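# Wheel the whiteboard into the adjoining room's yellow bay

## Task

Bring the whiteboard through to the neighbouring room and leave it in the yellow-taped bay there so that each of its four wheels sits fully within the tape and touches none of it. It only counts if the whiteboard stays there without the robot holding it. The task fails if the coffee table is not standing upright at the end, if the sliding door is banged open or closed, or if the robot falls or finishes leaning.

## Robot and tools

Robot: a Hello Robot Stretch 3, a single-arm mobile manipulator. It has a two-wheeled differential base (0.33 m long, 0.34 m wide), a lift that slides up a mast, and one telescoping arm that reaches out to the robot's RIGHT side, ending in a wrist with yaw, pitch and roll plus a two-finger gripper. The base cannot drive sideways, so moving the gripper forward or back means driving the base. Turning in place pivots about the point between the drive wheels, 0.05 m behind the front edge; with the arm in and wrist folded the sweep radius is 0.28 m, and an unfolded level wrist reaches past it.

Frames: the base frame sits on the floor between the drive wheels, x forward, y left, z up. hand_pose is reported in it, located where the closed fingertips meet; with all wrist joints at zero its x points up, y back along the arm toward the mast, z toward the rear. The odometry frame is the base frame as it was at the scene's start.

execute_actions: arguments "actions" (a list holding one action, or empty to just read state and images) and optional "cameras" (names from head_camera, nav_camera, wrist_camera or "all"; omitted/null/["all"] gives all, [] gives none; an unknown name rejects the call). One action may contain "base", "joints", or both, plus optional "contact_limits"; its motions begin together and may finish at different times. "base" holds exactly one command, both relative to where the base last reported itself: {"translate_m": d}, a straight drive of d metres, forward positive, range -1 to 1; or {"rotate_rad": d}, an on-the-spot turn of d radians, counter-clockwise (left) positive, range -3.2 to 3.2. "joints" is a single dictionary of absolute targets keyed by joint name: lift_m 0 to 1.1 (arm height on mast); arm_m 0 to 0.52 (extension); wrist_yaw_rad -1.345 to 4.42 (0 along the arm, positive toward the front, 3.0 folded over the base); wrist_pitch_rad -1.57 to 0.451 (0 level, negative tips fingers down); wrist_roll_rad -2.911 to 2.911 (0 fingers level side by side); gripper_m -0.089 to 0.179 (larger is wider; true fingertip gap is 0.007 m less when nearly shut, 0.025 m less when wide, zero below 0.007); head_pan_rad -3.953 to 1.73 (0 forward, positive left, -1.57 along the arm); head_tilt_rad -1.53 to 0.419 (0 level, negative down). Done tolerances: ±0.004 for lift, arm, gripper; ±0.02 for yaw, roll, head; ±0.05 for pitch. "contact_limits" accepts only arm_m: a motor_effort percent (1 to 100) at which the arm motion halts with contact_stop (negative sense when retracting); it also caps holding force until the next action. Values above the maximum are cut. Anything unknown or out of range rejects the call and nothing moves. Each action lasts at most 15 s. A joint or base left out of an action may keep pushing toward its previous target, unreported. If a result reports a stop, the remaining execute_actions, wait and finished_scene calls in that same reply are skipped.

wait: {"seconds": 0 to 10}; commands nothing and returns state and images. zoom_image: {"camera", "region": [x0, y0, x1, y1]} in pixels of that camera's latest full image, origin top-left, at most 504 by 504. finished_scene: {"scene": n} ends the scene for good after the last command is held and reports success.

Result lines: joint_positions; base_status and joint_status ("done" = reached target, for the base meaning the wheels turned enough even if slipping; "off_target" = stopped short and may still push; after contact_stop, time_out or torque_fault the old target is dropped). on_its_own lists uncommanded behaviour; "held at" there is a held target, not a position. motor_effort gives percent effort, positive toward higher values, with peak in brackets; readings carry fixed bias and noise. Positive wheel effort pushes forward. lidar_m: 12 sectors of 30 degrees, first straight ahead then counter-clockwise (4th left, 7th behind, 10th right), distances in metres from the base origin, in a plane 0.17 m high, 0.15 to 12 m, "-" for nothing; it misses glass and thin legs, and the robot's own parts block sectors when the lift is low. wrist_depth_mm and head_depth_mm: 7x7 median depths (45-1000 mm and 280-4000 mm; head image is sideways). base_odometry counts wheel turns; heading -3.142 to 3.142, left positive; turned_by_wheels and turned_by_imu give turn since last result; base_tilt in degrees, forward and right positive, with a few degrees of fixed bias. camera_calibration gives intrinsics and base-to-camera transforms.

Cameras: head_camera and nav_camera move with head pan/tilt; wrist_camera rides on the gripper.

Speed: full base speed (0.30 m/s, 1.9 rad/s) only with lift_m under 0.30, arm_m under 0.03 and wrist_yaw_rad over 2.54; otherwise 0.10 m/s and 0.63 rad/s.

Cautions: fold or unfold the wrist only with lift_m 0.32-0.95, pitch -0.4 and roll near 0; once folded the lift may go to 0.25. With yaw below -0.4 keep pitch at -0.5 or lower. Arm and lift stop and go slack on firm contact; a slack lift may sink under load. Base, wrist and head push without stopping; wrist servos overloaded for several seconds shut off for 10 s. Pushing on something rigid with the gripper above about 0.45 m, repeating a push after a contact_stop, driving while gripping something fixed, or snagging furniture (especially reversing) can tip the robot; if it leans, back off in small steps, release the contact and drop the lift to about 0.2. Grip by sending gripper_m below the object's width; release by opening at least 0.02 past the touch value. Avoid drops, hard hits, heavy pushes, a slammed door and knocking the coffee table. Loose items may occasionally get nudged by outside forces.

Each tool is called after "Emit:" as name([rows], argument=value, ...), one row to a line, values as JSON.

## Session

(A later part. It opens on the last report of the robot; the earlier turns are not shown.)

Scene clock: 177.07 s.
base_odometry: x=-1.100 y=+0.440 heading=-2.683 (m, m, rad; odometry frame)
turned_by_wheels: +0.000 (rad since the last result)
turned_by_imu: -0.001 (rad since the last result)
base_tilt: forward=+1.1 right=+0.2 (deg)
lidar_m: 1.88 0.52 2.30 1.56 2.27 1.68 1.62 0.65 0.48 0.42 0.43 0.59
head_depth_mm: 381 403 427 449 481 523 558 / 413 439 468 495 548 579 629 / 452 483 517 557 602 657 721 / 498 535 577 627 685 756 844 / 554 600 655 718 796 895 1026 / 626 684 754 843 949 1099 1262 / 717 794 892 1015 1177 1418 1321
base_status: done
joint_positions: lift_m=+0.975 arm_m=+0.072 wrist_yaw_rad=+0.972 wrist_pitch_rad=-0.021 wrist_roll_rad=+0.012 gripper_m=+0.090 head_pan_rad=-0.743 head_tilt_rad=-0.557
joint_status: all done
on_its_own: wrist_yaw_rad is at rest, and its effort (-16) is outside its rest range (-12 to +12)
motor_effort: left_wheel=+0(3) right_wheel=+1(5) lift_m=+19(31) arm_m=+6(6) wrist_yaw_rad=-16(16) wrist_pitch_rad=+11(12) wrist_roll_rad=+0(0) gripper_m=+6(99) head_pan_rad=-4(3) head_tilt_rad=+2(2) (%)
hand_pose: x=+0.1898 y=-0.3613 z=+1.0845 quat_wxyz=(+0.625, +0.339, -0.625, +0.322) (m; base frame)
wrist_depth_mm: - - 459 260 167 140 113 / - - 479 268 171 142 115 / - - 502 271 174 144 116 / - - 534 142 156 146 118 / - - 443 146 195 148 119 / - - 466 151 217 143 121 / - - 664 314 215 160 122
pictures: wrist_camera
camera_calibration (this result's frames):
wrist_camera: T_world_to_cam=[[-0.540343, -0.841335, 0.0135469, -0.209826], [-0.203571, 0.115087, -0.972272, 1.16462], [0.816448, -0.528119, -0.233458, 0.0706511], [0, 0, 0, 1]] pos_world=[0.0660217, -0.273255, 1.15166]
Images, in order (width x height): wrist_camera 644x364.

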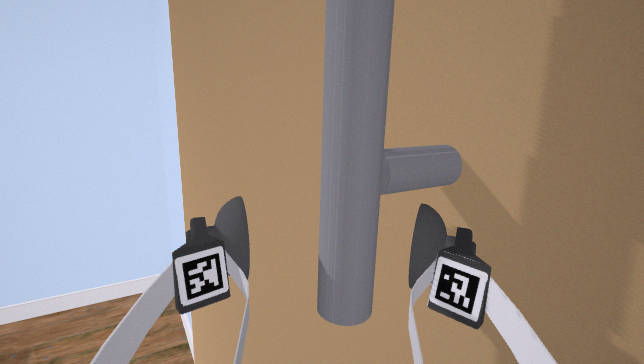

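Emit:
execute_actions([
  {"joints":{"arm_m":0.066,"gripper_m":-0.015}},
], cameras=["wrist_camera"])

Emit:
execute_actions([
  {"base":{"translate_m":0.06}},
], cameras=["wrist_camera","nav_camera"])

Scene clock: 185.13 s.
base_odometry: x=-1.100 y=+0.440 heading=-2.683 (m, m, rad; odometry frame)
turned_by_wheels: +0.000 (rad since the last result)
turned_by_imu: -0.001 (rad since the last result)
base_tilt: forward=+1.1 right=+0.3 (deg)
lidar_m: 1.87 0.52 2.31 1.56 2.28 1.68 1.62 0.65 0.48 0.42 0.42 0.58
head_depth_mm: 378 400 423 440 474 513 552 / 410 435 464 496 534 574 624 / 449 478 513 552 597 651 715 / 494 531 572 621 679 751 837 / 550 594 648 711 787 887 1013 / 620 679 748 836 941 1087 1250 / 711 790 885 1004 1171 1396 1317
base_status: not commanded
joint_positions: lift_m=+0.975 arm_m=+0.066 wrist_yaw_rad=+0.964 wrist_pitch_rad=-0.021 wrist_roll_rad=+0.012 gripper_m=-0.014 head_pan_rad=-0.743 head_tilt_rad=-0.557
joint_status: all done
on_its_own: wrist_yaw_rad is held at +0.989, not at your +0.950, by its stall guard, which is still easing
motor_effort: left_wheel=-5(5) right_wheel=+1(5) lift_m=+19(19) arm_m=-3(3) wrist_yaw_rad=+18(18) wrist_pitch_rad=+11(11) wrist_roll_rad=+0(0) gripper_m=-26(99) head_pan_rad=-2(3) head_tilt_rad=+2(2) (%)
hand_pose: x=+0.1887 y=-0.3571 z=+1.0847 quat_wxyz=(+0.627, +0.336, -0.626, +0.319) (m; base frame)
wrist_depth_mm: - - 440 257 167 140 114 / - - 461 134 177 142 115 / - - 487 136 173 144 116 / - - 518 140 159 146 118 / - - 589 141 179 149 120 / - - 784 147 - 150 121 / - - 525 307 204 148 123
pictures: wrist_camera
camera_calibration (this result's frames):
wrist_camera: T_world_to_cam=[[-0.546989, -0.83703, 0.0135752, -0.204157], [-0.202248, 0.116396, -0.972393, 1.16437], [0.812342, -0.534633, -0.232955, 0.0717199], [0, 0, 0, 1]] pos_world=[0.0655597, -0.268071, 1.15171]
Images, in order (width x height): wrist_camera 644x364.

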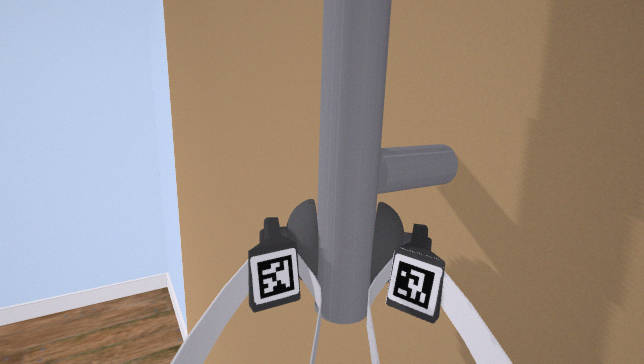

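Scene clock: 186.70 s.
base_odometry: x=-1.154 y=+0.413 heading=-2.683 (m, m, rad; odometry frame)
turned_by_wheels: +0.000 (rad since the last result)
turned_by_imu: -0.073 (rad since the last result)
base_tilt: forward=+1.1 right=+0.2 (deg)
lidar_m: 1.46 0.48 0.49 1.56 2.32 1.76 1.67 0.71 0.49 0.41 0.42 0.55
head_depth_mm: 361 382 405 359 447 501 541 / 388 413 441 473 514 552 602 / 419 448 481 519 564 617 682 / 456 491 531 576 632 701 785 / 499 542 590 648 719 808 924 / 553 604 664 740 835 956 1123 / 619 684 761 861 991 1172 1288
base_status: done
joint_positions: lift_m=+0.975 arm_m=+0.066 wrist_yaw_rad=+0.970 wrist_pitch_rad=-0.023 wrist_roll_rad=+0.012 gripper_m=-0.014 head_pan_rad=-0.743 head_tilt_rad=-0.557
joint_status: not commanded
motor_effort: left_wheel=+3(4) right_wheel=-1(17) lift_m=+20(20) arm_m=+2(2) wrist_yaw_rad=-18(21) wrist_pitch_rad=+12(12) wrist_roll_rad=+0(0) gripper_m=-24(27) head_pan_rad=-2(2) head_tilt_rad=+1(2) (%)
hand_pose: x=+0.1894 y=-0.3553 z=+1.0841 quat_wxyz=(+0.626, +0.339, -0.625, +0.320) (m; base frame)
wrist_depth_mm: - 851 366 120 170 134 111 / - - 380 125 173 136 112 / - - 397 129 171 139 114 / - - 420 134 163 141 115 / - - 482 138 177 143 117 / - - 584 144 174 146 119 / - - 452 279 201 144 121
pictures: nav_camera (sideways: a quarter turn counterclockwise sets it upright), wrist_camera
camera_calibration (this result's frames):
nav_camera: T_world_to_cam=[[0.4304, -0.341653, 0.835481, -1.04752], [-0.650266, -0.759312, 0.0244808, 0.0260949], [0.626027, -0.553822, -0.548974, 0.6619], [0, 0, 0, 1]] pos_world=[0.0534557, 0.0284991, 1.23791]
wrist_camera: T_world_to_cam=[[-0.542478, -0.839961, 0.0135166, -0.204128], [-0.204435, 0.116391, -0.971936, 1.16375], [0.814815, -0.530017, -0.234857, 0.0751747], [0, 0, 0, 1]] pos_world=[0.0659227, -0.267066, 1.1515]
Images, in order (width x height): nav_camera 672x504, wrist_camera 644x364.

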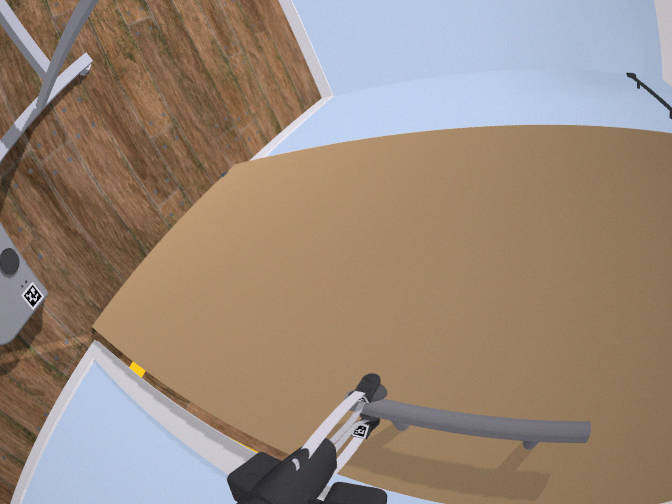

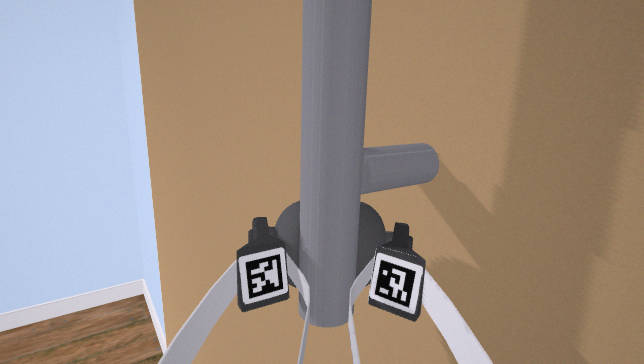

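Emit:
execute_actions([
  {"base":{"rotate_rad":0.10},"joints":{"arm_m":0.072,"head_pan_rad":-1.2,"head_tilt_rad":-1.0}},
], cameras=["head_camera","nav_camera"])

Scene clock: 207.93 s.
base_odometry: x=-1.154 y=+0.413 heading=-2.583 (m, m, rad; odometry frame)
turned_by_wheels: +0.100 (rad since the last result)
turned_by_imu: +0.057 (rad since the last result)
base_tilt: forward=+1.1 right=+0.2 (deg)
lidar_m: 1.76 0.49 2.28 1.56 2.34 1.72 1.66 0.66 0.48 0.42 0.42 0.57
head_depth_mm: 2173 446 478 670 775 1019 1146 / 350 - - 687 821 1133 1139 / 364 - - 678 983 1204 1135 / 377 448 542 654 856 1204 1147 / 332 474 562 704 944 1225 1131 / 412 498 599 763 1050 1235 1119 / 437 520 638 832 1193 1238 1119
base_status: done
joint_positions: lift_m=+0.975 arm_m=+0.072 wrist_yaw_rad=+0.980 wrist_pitch_rad=-0.022 wrist_roll_rad=+0.012 gripper_m=-0.014 head_pan_rad=-1.193 head_tilt_rad=-0.987
joint_status: all done
on_its_own: wrist_yaw_rad is held at +0.987, not at your +0.950, by its stall guard, which is not easing now
motor_effort: left_wheel=-4(7) right_wheel=+3(18) lift_m=+20(20) arm_m=+2(6) wrist_yaw_rad=+4(7) wrist_pitch_rad=+12(12) wrist_roll_rad=+0(0) gripper_m=-23(22) head_pan_rad=-3(22) head_tilt_rad=-4(21) (%)
hand_pose: x=+0.1910 y=-0.3590 z=+1.0844 quat_wxyz=(+0.624, +0.342, -0.623, +0.324) (m; base frame)
wrist_depth_mm: - - 433 122 169 136 111 / - - 455 126 172 138 112 / - - 479 131 169 140 113 / - - 507 135 160 143 115 / - - 603 139 176 145 116 / - - 776 145 - 147 118 / - - 528 303 208 144 119
pictures: head_camera (sideways: a quarter turn clockwise sets it upright), nav_camera (sideways: a quarter turn counterclockwise sets it upright)
camera_calibration (this result's frames):
head_camera: T_world_to_cam=[[-0.344903, 0.731644, -0.587996, 0.784353], [0.917127, 0.396025, -0.0451892, 0.0559497], [0.199799, -0.554853, -0.8076, 1.00756], [0, 0, 0, 1]] pos_world=[0.0179038, -0.0369765, 1.27743]
nav_camera: T_world_to_cam=[[0.3493, -0.772457, 0.530376, -0.649428], [-0.913122, -0.407613, 0.00771009, 0.0495412], [0.210233, -0.486992, -0.847727, 1.05298], [0, 0, 0, 1]] pos_world=[0.0507104, 0.0313322, 1.2367]
Images, in order (width x height): head_camera 896x504, nav_camera 672x504.

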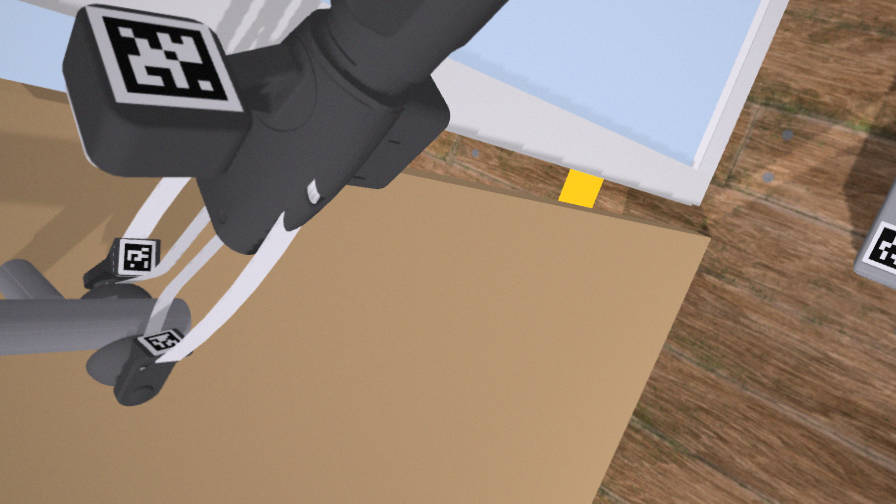

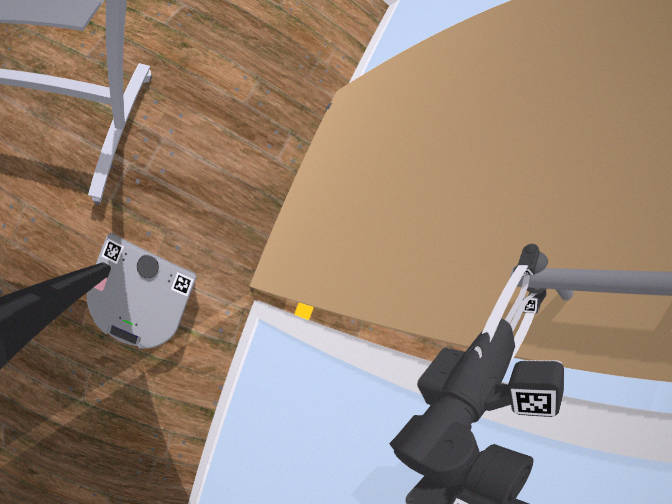

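Emit:
execute_actions([
  {"base":{"translate_m":0.07}},
], cameras=[])

Scene clock: 216.87 s.
base_odometry: x=-1.213 y=+0.376 heading=-2.583 (m, m, rad; odometry frame)
turned_by_wheels: +0.000 (rad since the last result)
turned_by_imu: -0.126 (rad since the last result)
base_tilt: forward=+1.0 right=+0.2 (deg)
lidar_m: 1.06 2.08 0.45 1.56 2.29 1.85 1.71 0.76 0.50 0.41 0.41 0.51
head_depth_mm: 412 440 482 684 801 1089 1148 / 2224 - - 684 838 1161 1138 / 352 - - 1544 996 1208 1137 / 365 421 529 628 835 1212 1146 / 349 439 531 659 878 1206 1127 / 365 473 550 694 943 1225 1117 / 398 473 573 733 1015 1236 1116
base_status: done
joint_positions: lift_m=+0.975 arm_m=+0.072 wrist_yaw_rad=+1.039 wrist_pitch_rad=-0.025 wrist_roll_rad=+0.012 gripper_m=-0.014 head_pan_rad=-1.193 head_tilt_rad=-0.988
joint_status: not commanded
on_its_own: wrist_yaw_rad is held at +0.987, not at your +0.950, by its stall guard, which is still easing
motor_effort: left_wheel=+6(8) right_wheel=+0(14) lift_m=+20(20) arm_m=+3(3) wrist_yaw_rad=-38(37) wrist_pitch_rad=+13(13) wrist_roll_rad=+0(0) gripper_m=-27(28) head_pan_rad=-3(3) head_tilt_rad=-4(4) (%)
hand_pose: x=+0.1988 y=-0.3462 z=+1.0836 quat_wxyz=(+0.615, +0.361, -0.613, +0.341) (m; base frame)
wrist_depth_mm: - 836 357 119 166 131 108 / - - 373 124 169 133 110 / - - 392 129 166 135 111 / - - 411 134 163 138 113 / - - 483 137 174 140 114 / - - 578 143 169 142 116 / - - 451 259 198 144 118
pictures: none
No camera images: the call's "cameras" was empty. Leave "cameras" out to get every camera's image.

Emit:
execute_actions([
  {"joints":{"gripper_m":0.06,"wrist_yaw_rad":1.04}},
], cameras=[])

Emit:
execute_actions([
  {"joints":{"lift_m":0.90,"arm_m":0.05}},
], cameras=["wrist_camera"])

Scene clock: 224.37 s.
base_odometry: x=-1.213 y=+0.376 heading=-2.583 (m, m, rad; odometry frame)
turned_by_wheels: +0.000 (rad since the last result)
turned_by_imu: -0.006 (rad since the last result)
base_tilt: forward=+1.1 right=+0.2 (deg)
lidar_m: 1.04 2.07 0.45 1.56 2.29 1.86 1.71 0.77 0.50 0.43 0.41 0.51
head_depth_mm: 393 438 480 680 801 1095 1146 / 2251 - - 684 837 1166 1143 / 349 - - 1538 989 1204 1141 / 361 420 526 625 837 1212 1146 / 345 435 531 654 874 1207 1127 / 325 467 545 690 935 1220 1122 / 392 474 568 727 1006 1236 1119
base_status: not commanded
joint_positions: lift_m=+0.975 arm_m=+0.072 wrist_yaw_rad=+1.057 wrist_pitch_rad=-0.023 wrist_roll_rad=+0.012 gripper_m=+0.060 head_pan_rad=-1.193 head_tilt_rad=-0.988
joint_status: all done
on_its_own: wrist_yaw_rad is at rest, and its effort (-13) is outside its rest range (-12 to +12)
motor_effort: left_wheel=+3(4) right_wheel=-4(5) lift_m=+20(20) arm_m=+4(4) wrist_yaw_rad=-13(19) wrist_pitch_rad=+12(12) wrist_roll_rad=+0(0) gripper_m=+6(97) head_pan_rad=-2(2) head_tilt_rad=-5(4) (%)
hand_pose: x=+0.2013 y=-0.3421 z=+1.0841 quat_wxyz=(+0.611, +0.366, -0.610, +0.347) (m; base frame)
wrist_depth_mm: - - 364 119 166 131 107 / - - 383 124 170 132 109 / - - 400 128 167 135 111 / - - 427 134 162 137 112 / - - 562 139 172 140 114 / - - - 146 211 141 115 / - - 497 261 189 140 117
pictures: none
No camera images: the call's "cameras" was empty. Leave "cameras" out to get every camera's image.

Scene clock: 225.87 s.
base_odometry: x=-1.213 y=+0.376 heading=-2.583 (m, m, rad; odometry frame)
turned_by_wheels: +0.000 (rad since the last result)
turned_by_imu: +0.000 (rad since the last result)
base_tilt: forward=+1.1 right=+0.3 (deg)
lidar_m: 1.05 2.07 0.45 1.57 2.29 1.86 1.71 0.77 0.50 0.43 0.41 0.51
head_depth_mm: 397 436 510 601 - 1113 1145 / 2326 2201 538 609 937 1172 1143 / 353 424 473 - 1016 1206 1136 / 362 420 505 679 838 1214 1147 / 356 423 526 666 874 1211 1127 / 328 450 557 689 938 1224 1121 / 394 466 577 726 1007 1241 1119
base_status: not commanded
joint_positions: lift_m=+0.900 arm_m=+0.050 wrist_yaw_rad=+1.043 wrist_pitch_rad=-0.018 wrist_roll_rad=+0.012 gripper_m=+0.060 head_pan_rad=-1.193 head_tilt_rad=-0.988
joint_status: all done
motor_effort: left_wheel=+2(4) right_wheel=-3(4) lift_m=+20(19) arm_m=-3(2) wrist_yaw_rad=-2(13) wrist_pitch_rad=+9(12) wrist_roll_rad=+0(0) gripper_m=+0(4) head_pan_rad=-2(3) head_tilt_rad=-4(4) (%)
hand_pose: x=+0.1995 y=-0.3243 z=+1.0103 quat_wxyz=(+0.613, +0.360, -0.613, +0.344) (m; base frame)
wrist_depth_mm: - - 396 254 150 147 122 / - - 411 262 177 150 124 / - - 436 269 181 153 126 / - - 462 278 200 156 127 / - - 589 287 221 158 129 / - - - 296 231 156 131 / - - 538 305 213 158 133
pictures: wrist_camera
camera_calibration (this result's frames):
wrist_camera: T_world_to_cam=[[-0.480072, -0.877123, 0.0136182, -0.196196], [-0.208671, 0.0991048, -0.972952, 1.08665], [0.852049, -0.469929, -0.230607, 0.073846], [0, 0, 0, 1]] pos_world=[0.0696427, -0.245077, 1.07696]
Images, in order (width x height): wrist_camera 644x364.

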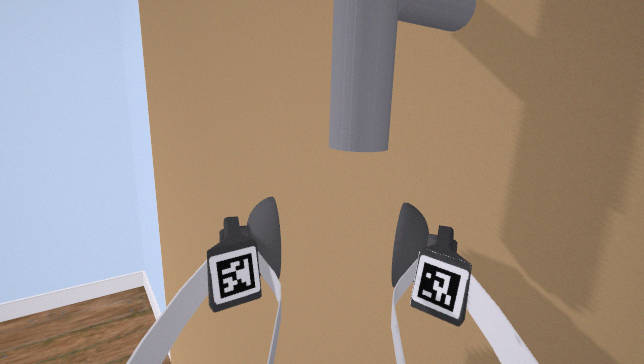

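Emit:
execute_actions([
  {"base":{"rotate_rad":0.152},"joints":{"lift_m":0.22,"arm_m":0.05,"gripper_m":0.0,"wrist_yaw_rad":0.95}},
], cameras=["head_camera","nav_camera","wrist_camera"])

Scene clock: 244.97 s.
base_odometry: x=-1.213 y=+0.376 heading=-2.431 (m, m, rad; odometry frame)
turned_by_wheels: +0.152 (rad since the last result)
turned_by_imu: +0.148 (rad since the last result)
base_tilt: forward=+1.1 right=+0.2 (deg)
lidar_m: 1.88 0.45 0.46 1.56 2.35 1.76 1.71 0.65 0.48 0.41 0.42 0.58
head_depth_mm: 344 2123 1868 618 766 1008 1145 / 352 404 484 1575 883 1116 1152 / 365 425 501 612 849 1226 1137 / 318 437 531 657 862 1176 1131 / 401 470 566 710 954 1226 1126 / 420 497 604 773 1071 1241 1123 / 442 526 649 848 1221 1233 1119
base_status: done
joint_positions: lift_m=+0.220 arm_m=+0.050 wrist_yaw_rad=+0.952 wrist_pitch_rad=-0.018 wrist_roll_rad=+0.012 gripper_m=+0.000 head_pan_rad=-1.193 head_tilt_rad=-0.988
joint_status: all done
motor_effort: left_wheel=-3(6) right_wheel=+2(5) lift_m=+20(21) arm_m=-2(3) wrist_yaw_rad=-2(3) wrist_pitch_rad=+10(10) wrist_roll_rad=+0(0) gripper_m=-2(96) head_pan_rad=-2(2) head_tilt_rad=-5(4) (%)
hand_pose: x=+0.1869 y=-0.3437 z=+0.3303 quat_wxyz=(+0.628, +0.332, -0.629, +0.316) (m; base frame)
wrist_depth_mm: - - 475 280 199 154 126 / - - 508 290 203 157 127 / - - 526 299 207 159 129 / - - 557 306 211 161 130 / 982 997 592 - 206 163 132 / 721 725 691 - 201 166 134 / 569 576 535 340 237 169 135
pictures: head_camera (sideways: a quarter turn clockwise sets it upright), nav_camera (sideways: a quarter turn counterclockwise sets it upright), wrist_camera
camera_calibration (this result's frames):
head_camera: T_world_to_cam=[[-0.344815, 0.732107, -0.587471, 0.783669], [0.917241, 0.395764, -0.0451699, 0.0559239], [0.199431, -0.554427, -0.807984, 1.00806], [0, 0, 0, 1]] pos_world=[0.0178863, -0.0369654, 1.27741]
nav_camera: T_world_to_cam=[[0.349185, -0.772887, 0.529825, -0.64871], [-0.913248, -0.407332, 0.00768286, 0.0495774], [0.209877, -0.486545, -0.848072, 1.05343], [0, 0, 0, 1]] pos_world=[0.0507046, 0.0313577, 1.23671]
wrist_camera: T_world_to_cam=[[-0.557282, -0.830212, 0.0136183, -0.179412], [-0.198874, 0.117535, -0.972952, 0.428847], [0.806155, -0.544917, -0.230607, -0.0985863], [0, 0, 0, 1]] pos_world=[0.064779, -0.253076, 0.396956]
Images, in order (width x height): head_camera 896x504, nav_camera 672x504, wrist_camera 644x364.

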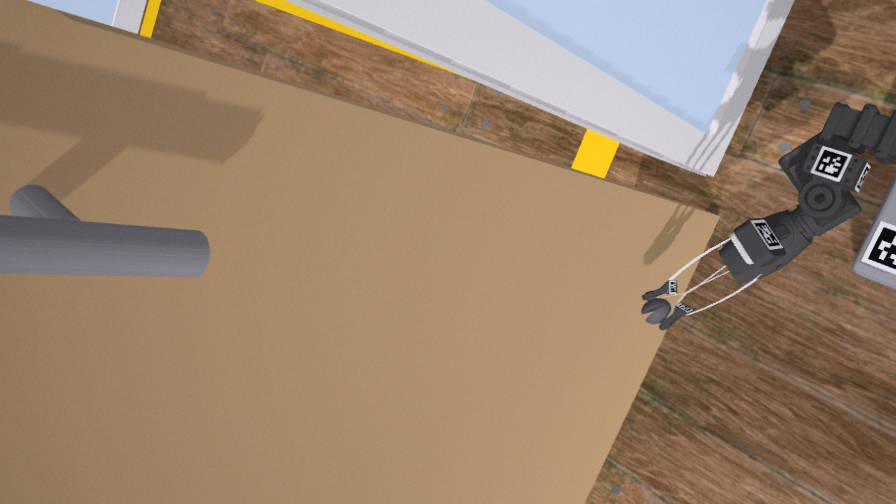

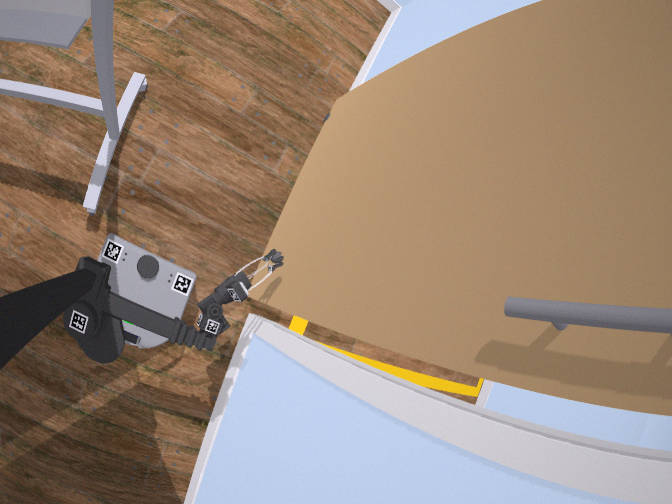

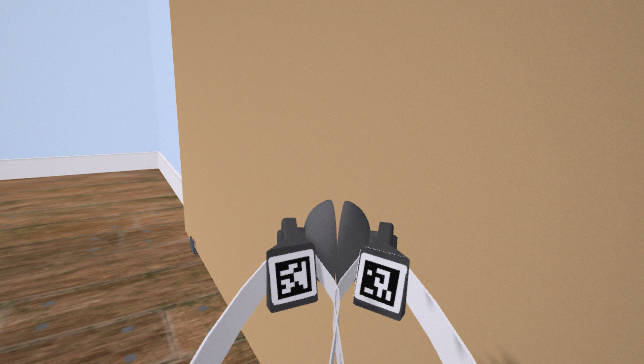

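Emit:
execute_actions([
  {"base":{"translate_m":-0.175},"joints":{"wrist_roll_rad":1.57,"head_pan_rad":-0.9,"head_tilt_rad":-1.2}},
], cameras=["head_camera","wrist_camera"])

Scene clock: 264.10 s.
base_odometry: x=-1.080 y=+0.490 heading=-2.431 (m, m, rad; odometry frame)
turned_by_wheels: +0.000 (rad since the last result)
turned_by_imu: -0.002 (rad since the last result)
base_tilt: forward=+1.1 right=+0.3 (deg)
lidar_m: 1.87 0.59 2.34 1.58 2.15 1.59 1.53 0.64 0.48 0.46 0.46 0.58
head_depth_mm: 1927 544 635 786 1018 1200 1130 / 485 1690 1509 888 1190 1235 1125 / 478 572 742 1359 1286 1200 - / 523 633 802 1076 1291 1217 - / 577 716 934 1349 1288 1192 1137 / 645 820 1121 1375 1282 1186 1109 / 730 964 1410 1386 1270 1184 1102
base_status: done
joint_positions: lift_m=+0.220 arm_m=+0.050 wrist_yaw_rad=+0.952 wrist_pitch_rad=-0.018 wrist_roll_rad=+1.567 gripper_m=+0.000 head_pan_rad=-0.907 head_tilt_rad=-1.186
joint_status: all done
motor_effort: left_wheel=-3(7) right_wheel=+2(2) lift_m=+20(20) arm_m=-2(2) wrist_yaw_rad=-2(2) wrist_pitch_rad=+9(10) wrist_roll_rad=+1(3) gripper_m=-2(3) head_pan_rad=+2(19) head_tilt_rad=-5(15) (%)
hand_pose: x=+0.1870 y=-0.3436 z=+0.3300 quat_wxyz=(+0.006, +0.458, -0.889, -0.008) (m; base frame)
wrist_depth_mm: - - - - 977 176 174 / - - - - - 668 438 / 227 225 226 225 226 225 226 / 309 298 286 274 266 260 250 / 545 512 478 - 419 404 385 / - - - - 811 636 419 / - - - - - 616 417
pictures: head_camera (sideways: a quarter turn clockwise sets it upright), wrist_camera
camera_calibration (this result's frames):
head_camera: T_world_to_cam=[[-0.598889, 0.683357, -0.417558, 0.563881], [0.763036, 0.645209, -0.0384756, 0.0481384], [0.24312, -0.341654, -0.907835, 1.13757], [0, 0, 0, 1]] pos_world=[0.0244054, -0.0277359, 1.27003]
wrist_camera: T_world_to_cam=[[-0.0105982, -0.0285884, -0.999535, 0.328232], [0.393792, 0.918695, -0.0304517, 0.282021], [0.919139, -0.393931, 0.00152136, -0.144495], [0, 0, 0, 1]] pos_world=[0.0252322, -0.306629, 0.336887]
Images, in order (width x height): head_camera 896x504, wrist_camera 644x364.

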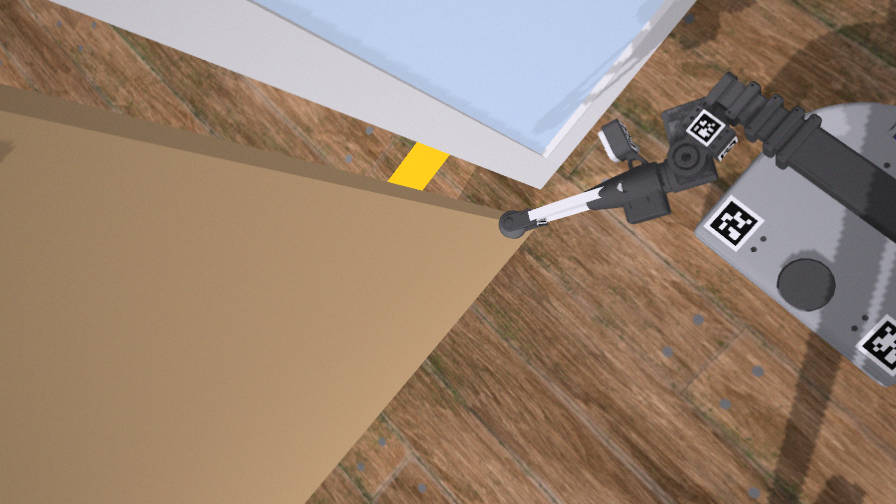

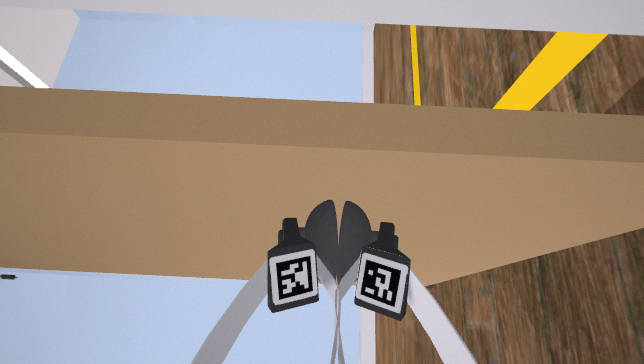

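Emit:
execute_actions([
  {"joints":{"arm_m":0.142},"contact_limits":{"arm_m":15}},
], cameras=["head_camera","wrist_camera"])

Scene clock: 276.67 s.
base_odometry: x=-1.080 y=+0.490 heading=-2.431 (m, m, rad; odometry frame)
turned_by_wheels: +0.000 (rad since the last result)
turned_by_imu: -0.001 (rad since the last result)
base_tilt: forward=+1.1 right=+0.2 (deg)
lidar_m: 1.87 0.59 2.34 1.58 2.15 1.58 1.53 0.65 0.48 0.46 0.46 0.58
head_depth_mm: 1915 544 634 787 1007 1188 1127 / 484 1678 1499 888 1121 1212 1128 / 478 572 740 1355 1286 1214 - / 523 633 801 1086 1289 1212 - / 577 716 935 1350 1287 1192 1131 / 645 822 1122 1371 1287 1190 1109 / 730 963 1412 1389 1278 1186 1104
base_status: not commanded
joint_positions: lift_m=+0.220 arm_m=+0.142 wrist_yaw_rad=+0.952 wrist_pitch_rad=-0.018 wrist_roll_rad=+1.567 gripper_m=+0.000 head_pan_rad=-0.907 head_tilt_rad=-1.186
joint_status: all done
motor_effort: left_wheel=-3(3) right_wheel=+2(2) lift_m=+20(20) arm_m=+3(3) wrist_yaw_rad=-1(2) wrist_pitch_rad=+9(9) wrist_roll_rad=+1(1) gripper_m=-4(3) head_pan_rad=+2(3) head_tilt_rad=-5(5) (%)
contact_limits: arm_m 15 (drawing in: default 15, maximum 25; extending or still: default 21, maximum 35)
hand_pose: x=+0.1869 y=-0.4350 z=+0.3300 quat_wxyz=(+0.006, +0.458, -0.889, -0.008) (m; base frame)
wrist_depth_mm: 86 85 83 82 81 79 78 / 95 95 94 94 94 94 94 / 110 107 105 102 99 97 95 / - - - 141 137 132 128 / 197 197 198 - 991 562 410 / 193 191 191 - 191 189 189 / - - - - - 575 397
pictures: head_camera (sideways: a quarter turn clockwise sets it upright), wrist_camera
camera_calibration (this result's frames):
head_camera: T_world_to_cam=[[-0.598889, 0.683357, -0.417558, 0.563881], [0.763036, 0.64521, -0.0384756, 0.0481384], [0.24312, -0.341654, -0.907835, 1.13757], [0, 0, 0, 1]] pos_world=[0.0244054, -0.0277359, 1.27003]
wrist_camera: T_world_to_cam=[[-0.0104429, -0.0283489, -0.999544, 0.325696], [0.39418, 0.918538, -0.0301697, 0.365767], [0.918974, -0.394315, 0.00158231, -0.180595], [0, 0, 0, 1]] pos_world=[0.0251855, -0.397949, 0.336869]
Images, in order (width x height): head_camera 896x504, wrist_camera 644x364.

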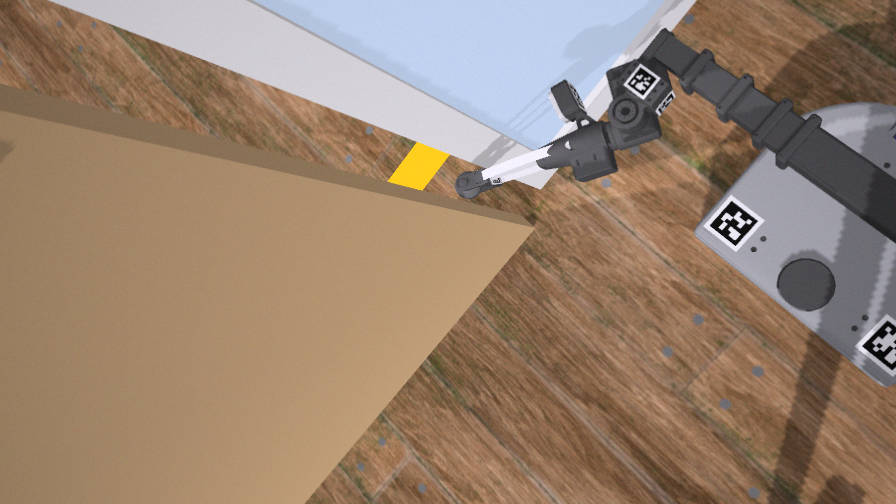

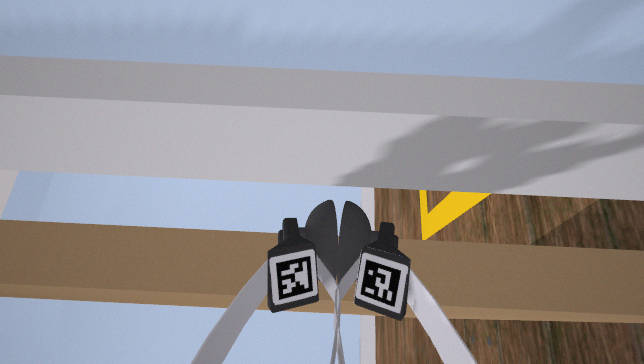

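Emit:
execute_actions([
  {"joints":{"arm_m":0.13},"base":{"translate_m":0.06}},
], cameras=["head_camera","wrist_camera"])

Scene clock: 285.23 s.
base_odometry: x=-1.126 y=+0.451 heading=-2.431 (m, m, rad; odometry frame)
turned_by_wheels: +0.000 (rad since the last result)
turned_by_imu: -0.016 (rad since the last result)
base_tilt: forward=+1.1 right=+0.2 (deg)
lidar_m: 1.77 0.54 2.32 1.57 2.26 1.65 1.59 0.65 0.48 0.45 0.46 0.57
head_depth_mm: 1919 1720 655 777 1017 1200 1128 / 452 1664 1556 966 1139 1203 1132 / 473 563 711 1363 1300 1222 - / 516 625 791 1075 1293 1215 - / 569 703 918 1327 1289 1195 1134 / 632 802 1097 1372 1280 1190 1112 / 712 938 1372 1384 1282 1183 1106
base_status: done
joint_positions: lift_m=+0.220 arm_m=+0.130 wrist_yaw_rad=+0.948 wrist_pitch_rad=-0.020 wrist_roll_rad=+1.568 gripper_m=+0.000 head_pan_rad=-0.907 head_tilt_rad=-1.186
joint_status: all done
motor_effort: left_wheel=-2(14) right_wheel=+1(31) lift_m=+20(20) arm_m=+2(4) wrist_yaw_rad=+1(8) wrist_pitch_rad=+11(11) wrist_roll_rad=+1(1) gripper_m=-5(3) head_pan_rad=+2(2) head_tilt_rad=-5(5) (%)
hand_pose: x=+0.1864 y=-0.4237 z=+0.3296 quat_wxyz=(+0.006, +0.457, -0.890, -0.008) (m; base frame)
wrist_depth_mm: - 81 80 79 77 76 75 / - 99 97 96 94 92 90 / - - - - - 653 432 / - - - - - 642 428 / 184 185 185 - 186 188 187 / 324 262 219 - 180 180 181 / - - - - - 581 404
pictures: head_camera (sideways: a quarter turn clockwise sets it upright), wrist_camera
camera_calibration (this result's frames):
head_camera: T_world_to_cam=[[-0.599102, 0.68344, -0.417117, 0.563308], [0.762942, 0.645322, -0.0384571, 0.048115], [0.242892, -0.341276, -0.908039, 1.13783], [0, 0, 0, 1]] pos_world=[0.0243994, -0.0277213, 1.27001]
wrist_camera: T_world_to_cam=[[-0.0113241, -0.0270416, -0.99957, 0.326384], [0.397231, 0.91725, -0.0293148, 0.35423], [0.917649, -0.397392, 0.000354714, -0.176322], [0, 0, 0, 1]] pos_world=[0.0247866, -0.38616, 0.33669]
Images, in order (width x height): head_camera 896x504, wrist_camera 644x364.

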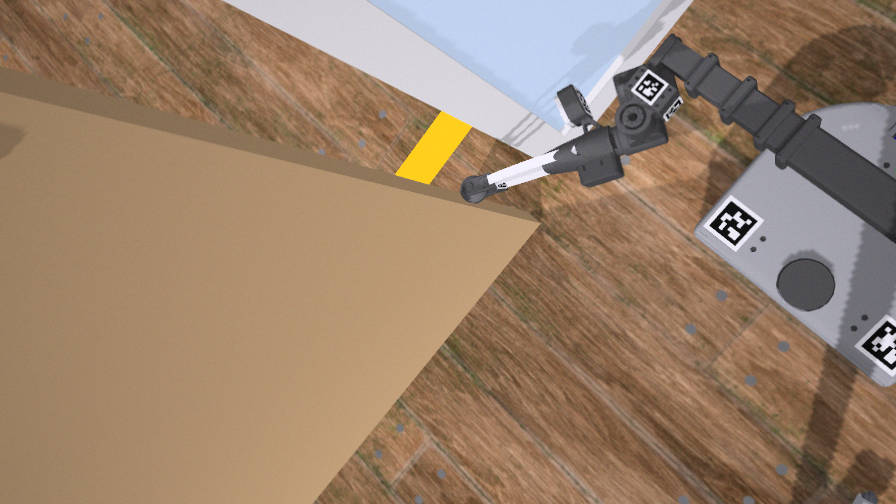

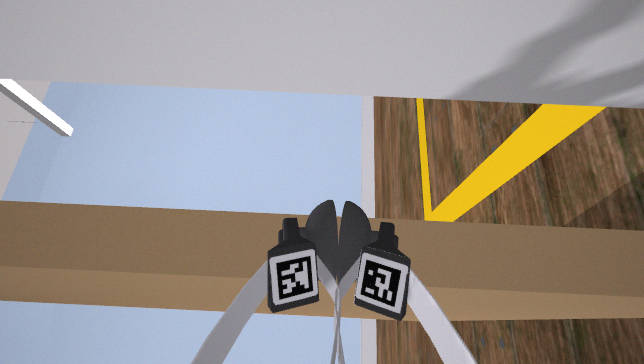

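Emit:
execute_actions([
  {"base":{"translate_m":0.3}},
])

Scene clock: 292.03 s.
base_odometry: x=-1.353 y=+0.255 heading=-2.431 (m, m, rad; odometry frame)
turned_by_wheels: +0.000 (rad since the last result)
turned_by_imu: +0.000 (rad since the last result)
base_tilt: forward=+1.1 right=+0.2 (deg)
lidar_m: 1.77 1.95 0.35 1.57 2.35 1.96 1.81 0.65 0.48 2.49 0.45 0.57
head_depth_mm: 1918 1727 1560 1418 1304 1201 1126 / 451 1663 1551 1417 1314 1209 1127 / 472 563 711 1355 1297 1213 - / 516 624 791 1070 1294 1214 - / 568 703 918 1323 1288 1193 1133 / 633 802 1100 1377 1283 1187 1107 / 712 936 1364 1383 1278 1185 1107
base_status: done
joint_positions: lift_m=+0.220 arm_m=+0.130 wrist_yaw_rad=+0.948 wrist_pitch_rad=-0.021 wrist_roll_rad=+1.568 gripper_m=+0.000 head_pan_rad=-0.907 head_tilt_rad=-1.186
joint_status: not commanded
motor_effort: left_wheel=-3(8) right_wheel=+3(29) lift_m=+20(20) arm_m=+2(2) wrist_yaw_rad=+1(5) wrist_pitch_rad=+11(12) wrist_roll_rad=+1(1) gripper_m=-3(3) head_pan_rad=+2(2) head_tilt_rad=-5(5) (%)
hand_pose: x=+0.1863 y=-0.4238 z=+0.3293 quat_wxyz=(+0.007, +0.456, -0.890, -0.009) (m; base frame)
wrist_depth_mm: - - - - - 680 440 / - - - - - 663 434 / - - - - - 647 434 / - - - - - 645 431 / 184 184 185 - 187 187 187 / 313 252 212 - 181 181 180 / - - - - - 581 399
pictures: head_camera (sideways: a quarter turn clockwise sets it upright), nav_camera (sideways: a quarter turn counterclockwise sets it upright), wrist_camera
camera_calibration (this result's frames):
head_camera: T_world_to_cam=[[-0.599105, 0.683437, -0.417117, 0.563308], [0.762939, 0.645326, -0.0384571, 0.048115], [0.242893, -0.341275, -0.908039, 1.13783], [0, 0, 0, 1]] pos_world=[0.0243995, -0.0277212, 1.27001]
nav_camera: T_world_to_cam=[[0.607354, -0.711784, 0.352824, -0.419735], [-0.760533, -0.649299, -0.000702154, 0.0595631], [0.229588, -0.267908, -0.935689, 1.16715], [0, 0, 0, 1]] pos_world=[0.0322629, 0.0526033, 1.24023]
wrist_camera: T_world_to_cam=[[-0.0123493, -0.026309, -0.999578, 0.326566], [0.397628, 0.917087, -0.0290504, 0.354098], [0.917464, -0.397819, -0.000864169, -0.176005], [0, 0, 0, 1]] pos_world=[0.024712, -0.386165, 0.336562]
Images, in order (width x height): head_camera 896x504, nav_camera 672x504, wrist_camera 644x364.

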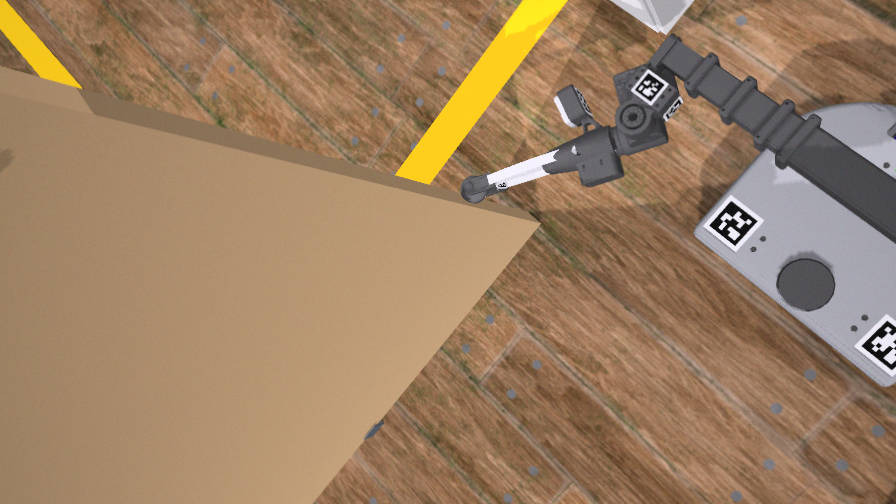

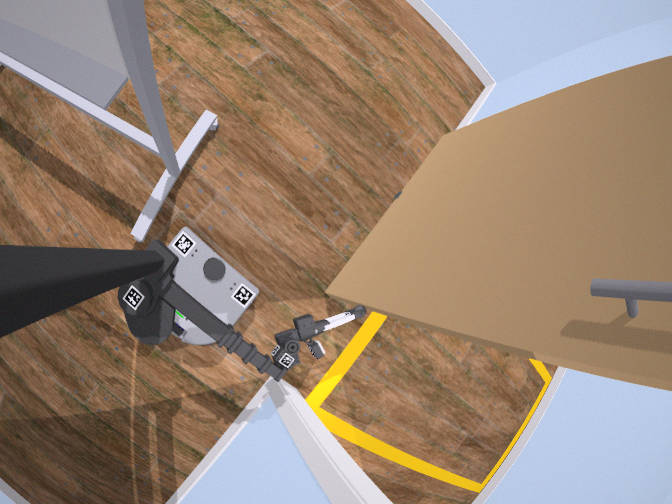

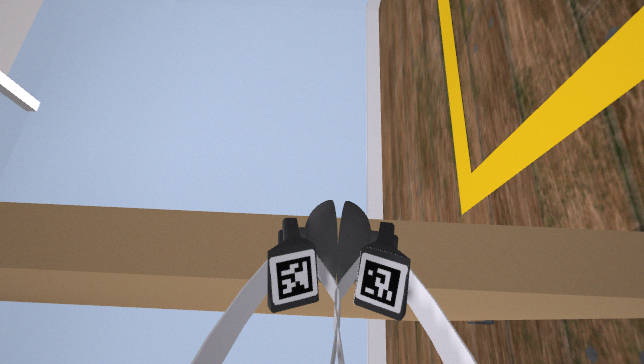

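Emit:
execute_actions([
  {"base":{"translate_m":0.43},"joints":{"head_pan_rad":-1.4,"head_tilt_rad":-0.85}},
])

Scene clock: 306.67 s.
base_odometry: x=-1.680 y=-0.025 heading=-2.432 (m, m, rad; odometry frame)
turned_by_wheels: +0.000 (rad since the last result)
turned_by_imu: +0.000 (rad since the last result)
base_tilt: forward=+1.1 right=+0.3 (deg)
lidar_m: 1.44 1.50 2.03 2.03 0.41 2.41 1.80 0.76 2.60 2.49 0.45 0.57
head_depth_mm: 2155 2450 2228 1827 1548 1343 1186 / 2190 2490 2201 1820 1540 1338 1182 / 2252 2494 2202 1810 1526 1330 1214 / 2281 2552 2165 1799 1522 1321 1192 / 2317 2545 2152 1773 1509 1322 1165 / 2381 2613 2143 1720 766 947 1139 / 2274 427 485 572 715 962 1154
base_status: done
joint_positions: lift_m=+0.220 arm_m=+0.130 wrist_yaw_rad=+0.948 wrist_pitch_rad=-0.022 wrist_roll_rad=+1.568 gripper_m=+0.000 head_pan_rad=-1.393 head_tilt_rad=-0.853
joint_status: all done
motor_effort: left_wheel=-3(8) right_wheel=+4(27) lift_m=+20(20) arm_m=+2(2) wrist_yaw_rad=+1(5) wrist_pitch_rad=+12(12) wrist_roll_rad=+1(1) gripper_m=-3(4) head_pan_rad=-2(23) head_tilt_rad=+1(16) (%)
hand_pose: x=+0.1863 y=-0.4237 z=+0.3292 quat_wxyz=(+0.007, +0.457, -0.890, -0.009) (m; base frame)
wrist_depth_mm: - - - - - 674 437 / - - - - - 661 433 / 311 311 314 315 315 317 318 / 293 293 293 294 296 298 300 / 184 184 185 - 186 187 187 / 312 251 212 - 180 181 179 / - - - - - 584 405
pictures: head_camera (sideways: a quarter turn clockwise sets it upright), nav_camera (sideways: a quarter turn counterclockwise sets it upright), wrist_camera
camera_calibration (this result's frames):
head_camera: T_world_to_cam=[[-0.177341, 0.701095, -0.690663, 0.917104], [0.978677, 0.199538, -0.0487427, 0.0602086], [0.10364, -0.68458, -0.721532, 0.896229], [0, 0, 0, 1]] pos_world=[0.0108302, -0.0414504, 1.283]
nav_camera: T_world_to_cam=[[0.174834, -0.749202, 0.63885, -0.789686], [-0.976189, -0.216516, 0.013238, 0.0427273], [0.128403, -0.625953, -0.769217, 0.951413], [0, 0, 0, 1]] pos_world=[0.0576096, 0.0131563, 1.23577]
wrist_camera: T_world_to_cam=[[-0.0127856, -0.0259936, -0.99958, 0.326644], [0.397371, 0.917202, -0.0289342, 0.354082], [0.917569, -0.397574, -0.00139789, -0.175744], [0, 0, 0, 1]] pos_world=[0.0247316, -0.386146, 0.336506]
Images, in order (width x height): head_camera 896x504, nav_camera 672x504, wrist_camera 644x364.

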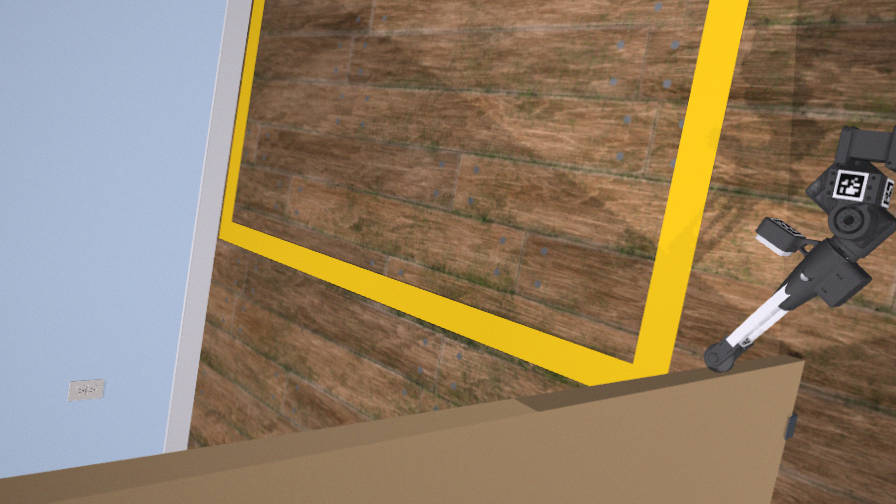

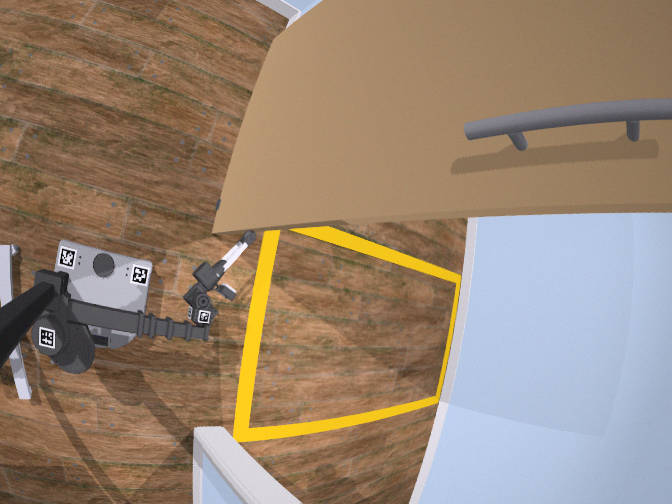

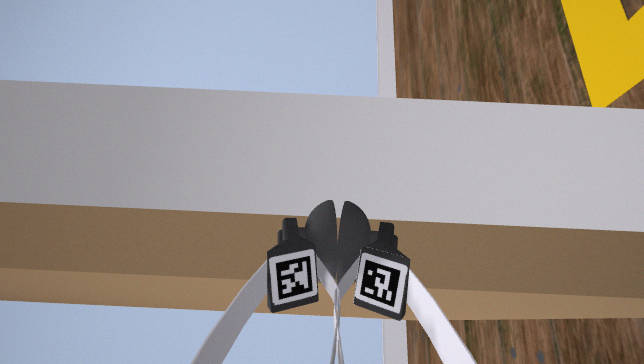

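Emit:
execute_actions([
  {"base":{"translate_m":0.07}},
], cameras=[])

Emit:
execute_actions([
  {"joints":{"arm_m":0.0,"lift_m":0.34,"wrist_roll_rad":0.0,"wrist_pitch_rad":-0.4}},
], cameras=[])

Emit:
execute_actions([
  {"joints":{"wrist_yaw_rad":3.0},"base":{"translate_m":0.2}},
], cameras=[])

Scene clock: 362.10 s.
base_odometry: x=-1.733 y=-0.070 heading=-2.432 (m, m, rad; odometry frame)
turned_by_wheels: +0.000 (rad since the last result)
turned_by_imu: -0.001 (rad since the last result)
base_tilt: forward=+1.1 right=+0.3 (deg)
lidar_m: 1.37 1.43 1.95 2.01 0.47 0.46 1.80 0.82 2.60 2.50 0.46 0.57
head_depth_mm: 2156 2418 2243 1836 1552 1342 1182 / 2201 2492 2234 1815 1539 1339 1175 / 2243 2512 2193 1815 1529 1330 1212 / 2291 2541 2165 1794 1515 1325 1189 / 2329 2571 2170 1782 1512 1314 1164 / 2280 609 643 711 756 948 1142 / 417 428 484 571 714 958 1153
base_status: done
joint_positions: lift_m=+0.220 arm_m=+0.130 wrist_yaw_rad=+0.948 wrist_pitch_rad=-0.022 wrist_roll_rad=+1.568 gripper_m=+0.000 head_pan_rad=-1.393 head_tilt_rad=-0.853
joint_status: not commanded
motor_effort: left_wheel=-1(9) right_wheel=+0(26) lift_m=+20(20) arm_m=+2(2) wrist_yaw_rad=+2(4) wrist_pitch_rad=+12(11) wrist_roll_rad=+1(1) gripper_m=-4(3) head_pan_rad=-2(4) head_tilt_rad=+1(1) (%)
hand_pose: x=+0.1862 y=-0.4239 z=+0.3291 quat_wxyz=(+0.007, +0.456, -0.890, -0.009) (m; base frame)
wrist_depth_mm: - - - - - 669 441 / 246 246 248 249 250 252 253 / 231 231 232 233 233 235 236 / 219 220 220 219 220 221 220 / 184 185 185 - 187 188 188 / 309 249 210 - 181 181 180 / - - - - - 578 412
pictures: none
No camera images: the call's "cameras" was empty. Leave "cameras" out to get every camera's image.

Scene clock: 364.30 s.
base_odometry: x=-1.733 y=-0.070 heading=-2.432 (m, m, rad; odometry frame)
turned_by_wheels: +0.000 (rad since the last result)
turned_by_imu: +0.000 (rad since the last result)
base_tilt: forward=+1.2 right=+0.2 (deg)
lidar_m: 1.37 1.42 1.95 2.01 0.46 0.46 1.80 0.82 2.60 2.50 0.45 0.57
head_depth_mm: 2158 2448 2228 1825 1555 1348 1183 / 2196 2484 2217 1828 1544 1337 1181 / 2245 2483 2182 1806 1531 1332 1173 / 2294 2537 2159 1794 1523 1324 1167 / 2343 2580 2153 1770 1515 1293 1174 / 2271 609 643 709 757 950 1134 / 418 428 483 571 715 959 1156
base_status: not commanded
joint_positions: lift_m=+0.340 arm_m=+0.000 wrist_yaw_rad=+0.948 wrist_pitch_rad=-0.412 wrist_roll_rad=+0.006 gripper_m=+0.000 head_pan_rad=-1.393 head_tilt_rad=-0.853
joint_status: all done
motor_effort: left_wheel=-1(1) right_wheel=+0(0) lift_m=+36(37) arm_m=-3(3) wrist_yaw_rad=+1(1) wrist_pitch_rad=+6(8) wrist_roll_rad=-2(4) gripper_m=-3(2) head_pan_rad=-3(2) head_tilt_rad=+1(1) (%)
hand_pose: x=+0.1615 y=-0.2767 z=+0.3536 quat_wxyz=(+0.680, +0.445, -0.551, +0.186) (m; base frame)
wrist_depth_mm: 991 - 588 349 249 220 - / - - 686 381 266 285 - / 992 997 812 418 282 332 - / 788 796 774 464 307 395 825 / 658 666 659 - 336 661 677 / 562 568 571 - 452 577 573 / 493 499 492 490 463 498 505
pictures: none
No camera images: the call's "cameras" was empty. Leave "cameras" out to get every camera's image.

Scene clock: 367.53 s.
base_odometry: x=-1.884 y=-0.201 heading=-2.432 (m, m, rad; odometry frame)
turned_by_wheels: +0.000 (rad since the last result)
turned_by_imu: +0.000 (rad since the last result)
base_tilt: forward=+1.2 right=+0.2 (deg)
lidar_m: 1.17 1.22 1.67 1.98 2.35 0.62 1.79 1.00 2.60 0.40 0.42 0.57
head_depth_mm: 2158 2439 2241 1824 1544 1337 1188 / 336 2437 2205 1825 1535 1336 1180 / 329 372 429 534 1470 1330 1177 / 335 380 439 520 637 823 1130 / 293 323 375 536 661 861 1120 / 347 398 463 554 687 905 1138 / 355 407 475 571 717 957 1154
base_status: done
joint_positions: lift_m=+0.340 arm_m=+0.000 wrist_yaw_rad=+2.997 wrist_pitch_rad=-0.412 wrist_roll_rad=+0.005 gripper_m=+0.000 head_pan_rad=-1.393 head_tilt_rad=-0.853
joint_status: all done
motor_effort: left_wheel=-2(3) right_wheel=+0(3) lift_m=+36(36) arm_m=-2(3) wrist_yaw_rad=+2(2) wrist_pitch_rad=+6(7) wrist_roll_rad=-2(2) gripper_m=-3(3) head_pan_rad=-3(2) head_tilt_rad=+1(0) (%)
hand_pose: x=+0.0111 y=+0.0775 z=+0.3536 quat_wxyz=(+0.195, +0.702, +0.094, +0.678) (m; base frame)
wrist_depth_mm: - - - - - - - / - - - - - - - / 990 989 - - - - - / 784 806 814 801 794 823 838 / 538 615 664 - 686 687 675 / 558 567 - - 583 581 581 / 494 526 - - 497 502 505
pictures: none
No camera images: the call's "cameras" was empty. Leave "cameras" out to get every camera's image.


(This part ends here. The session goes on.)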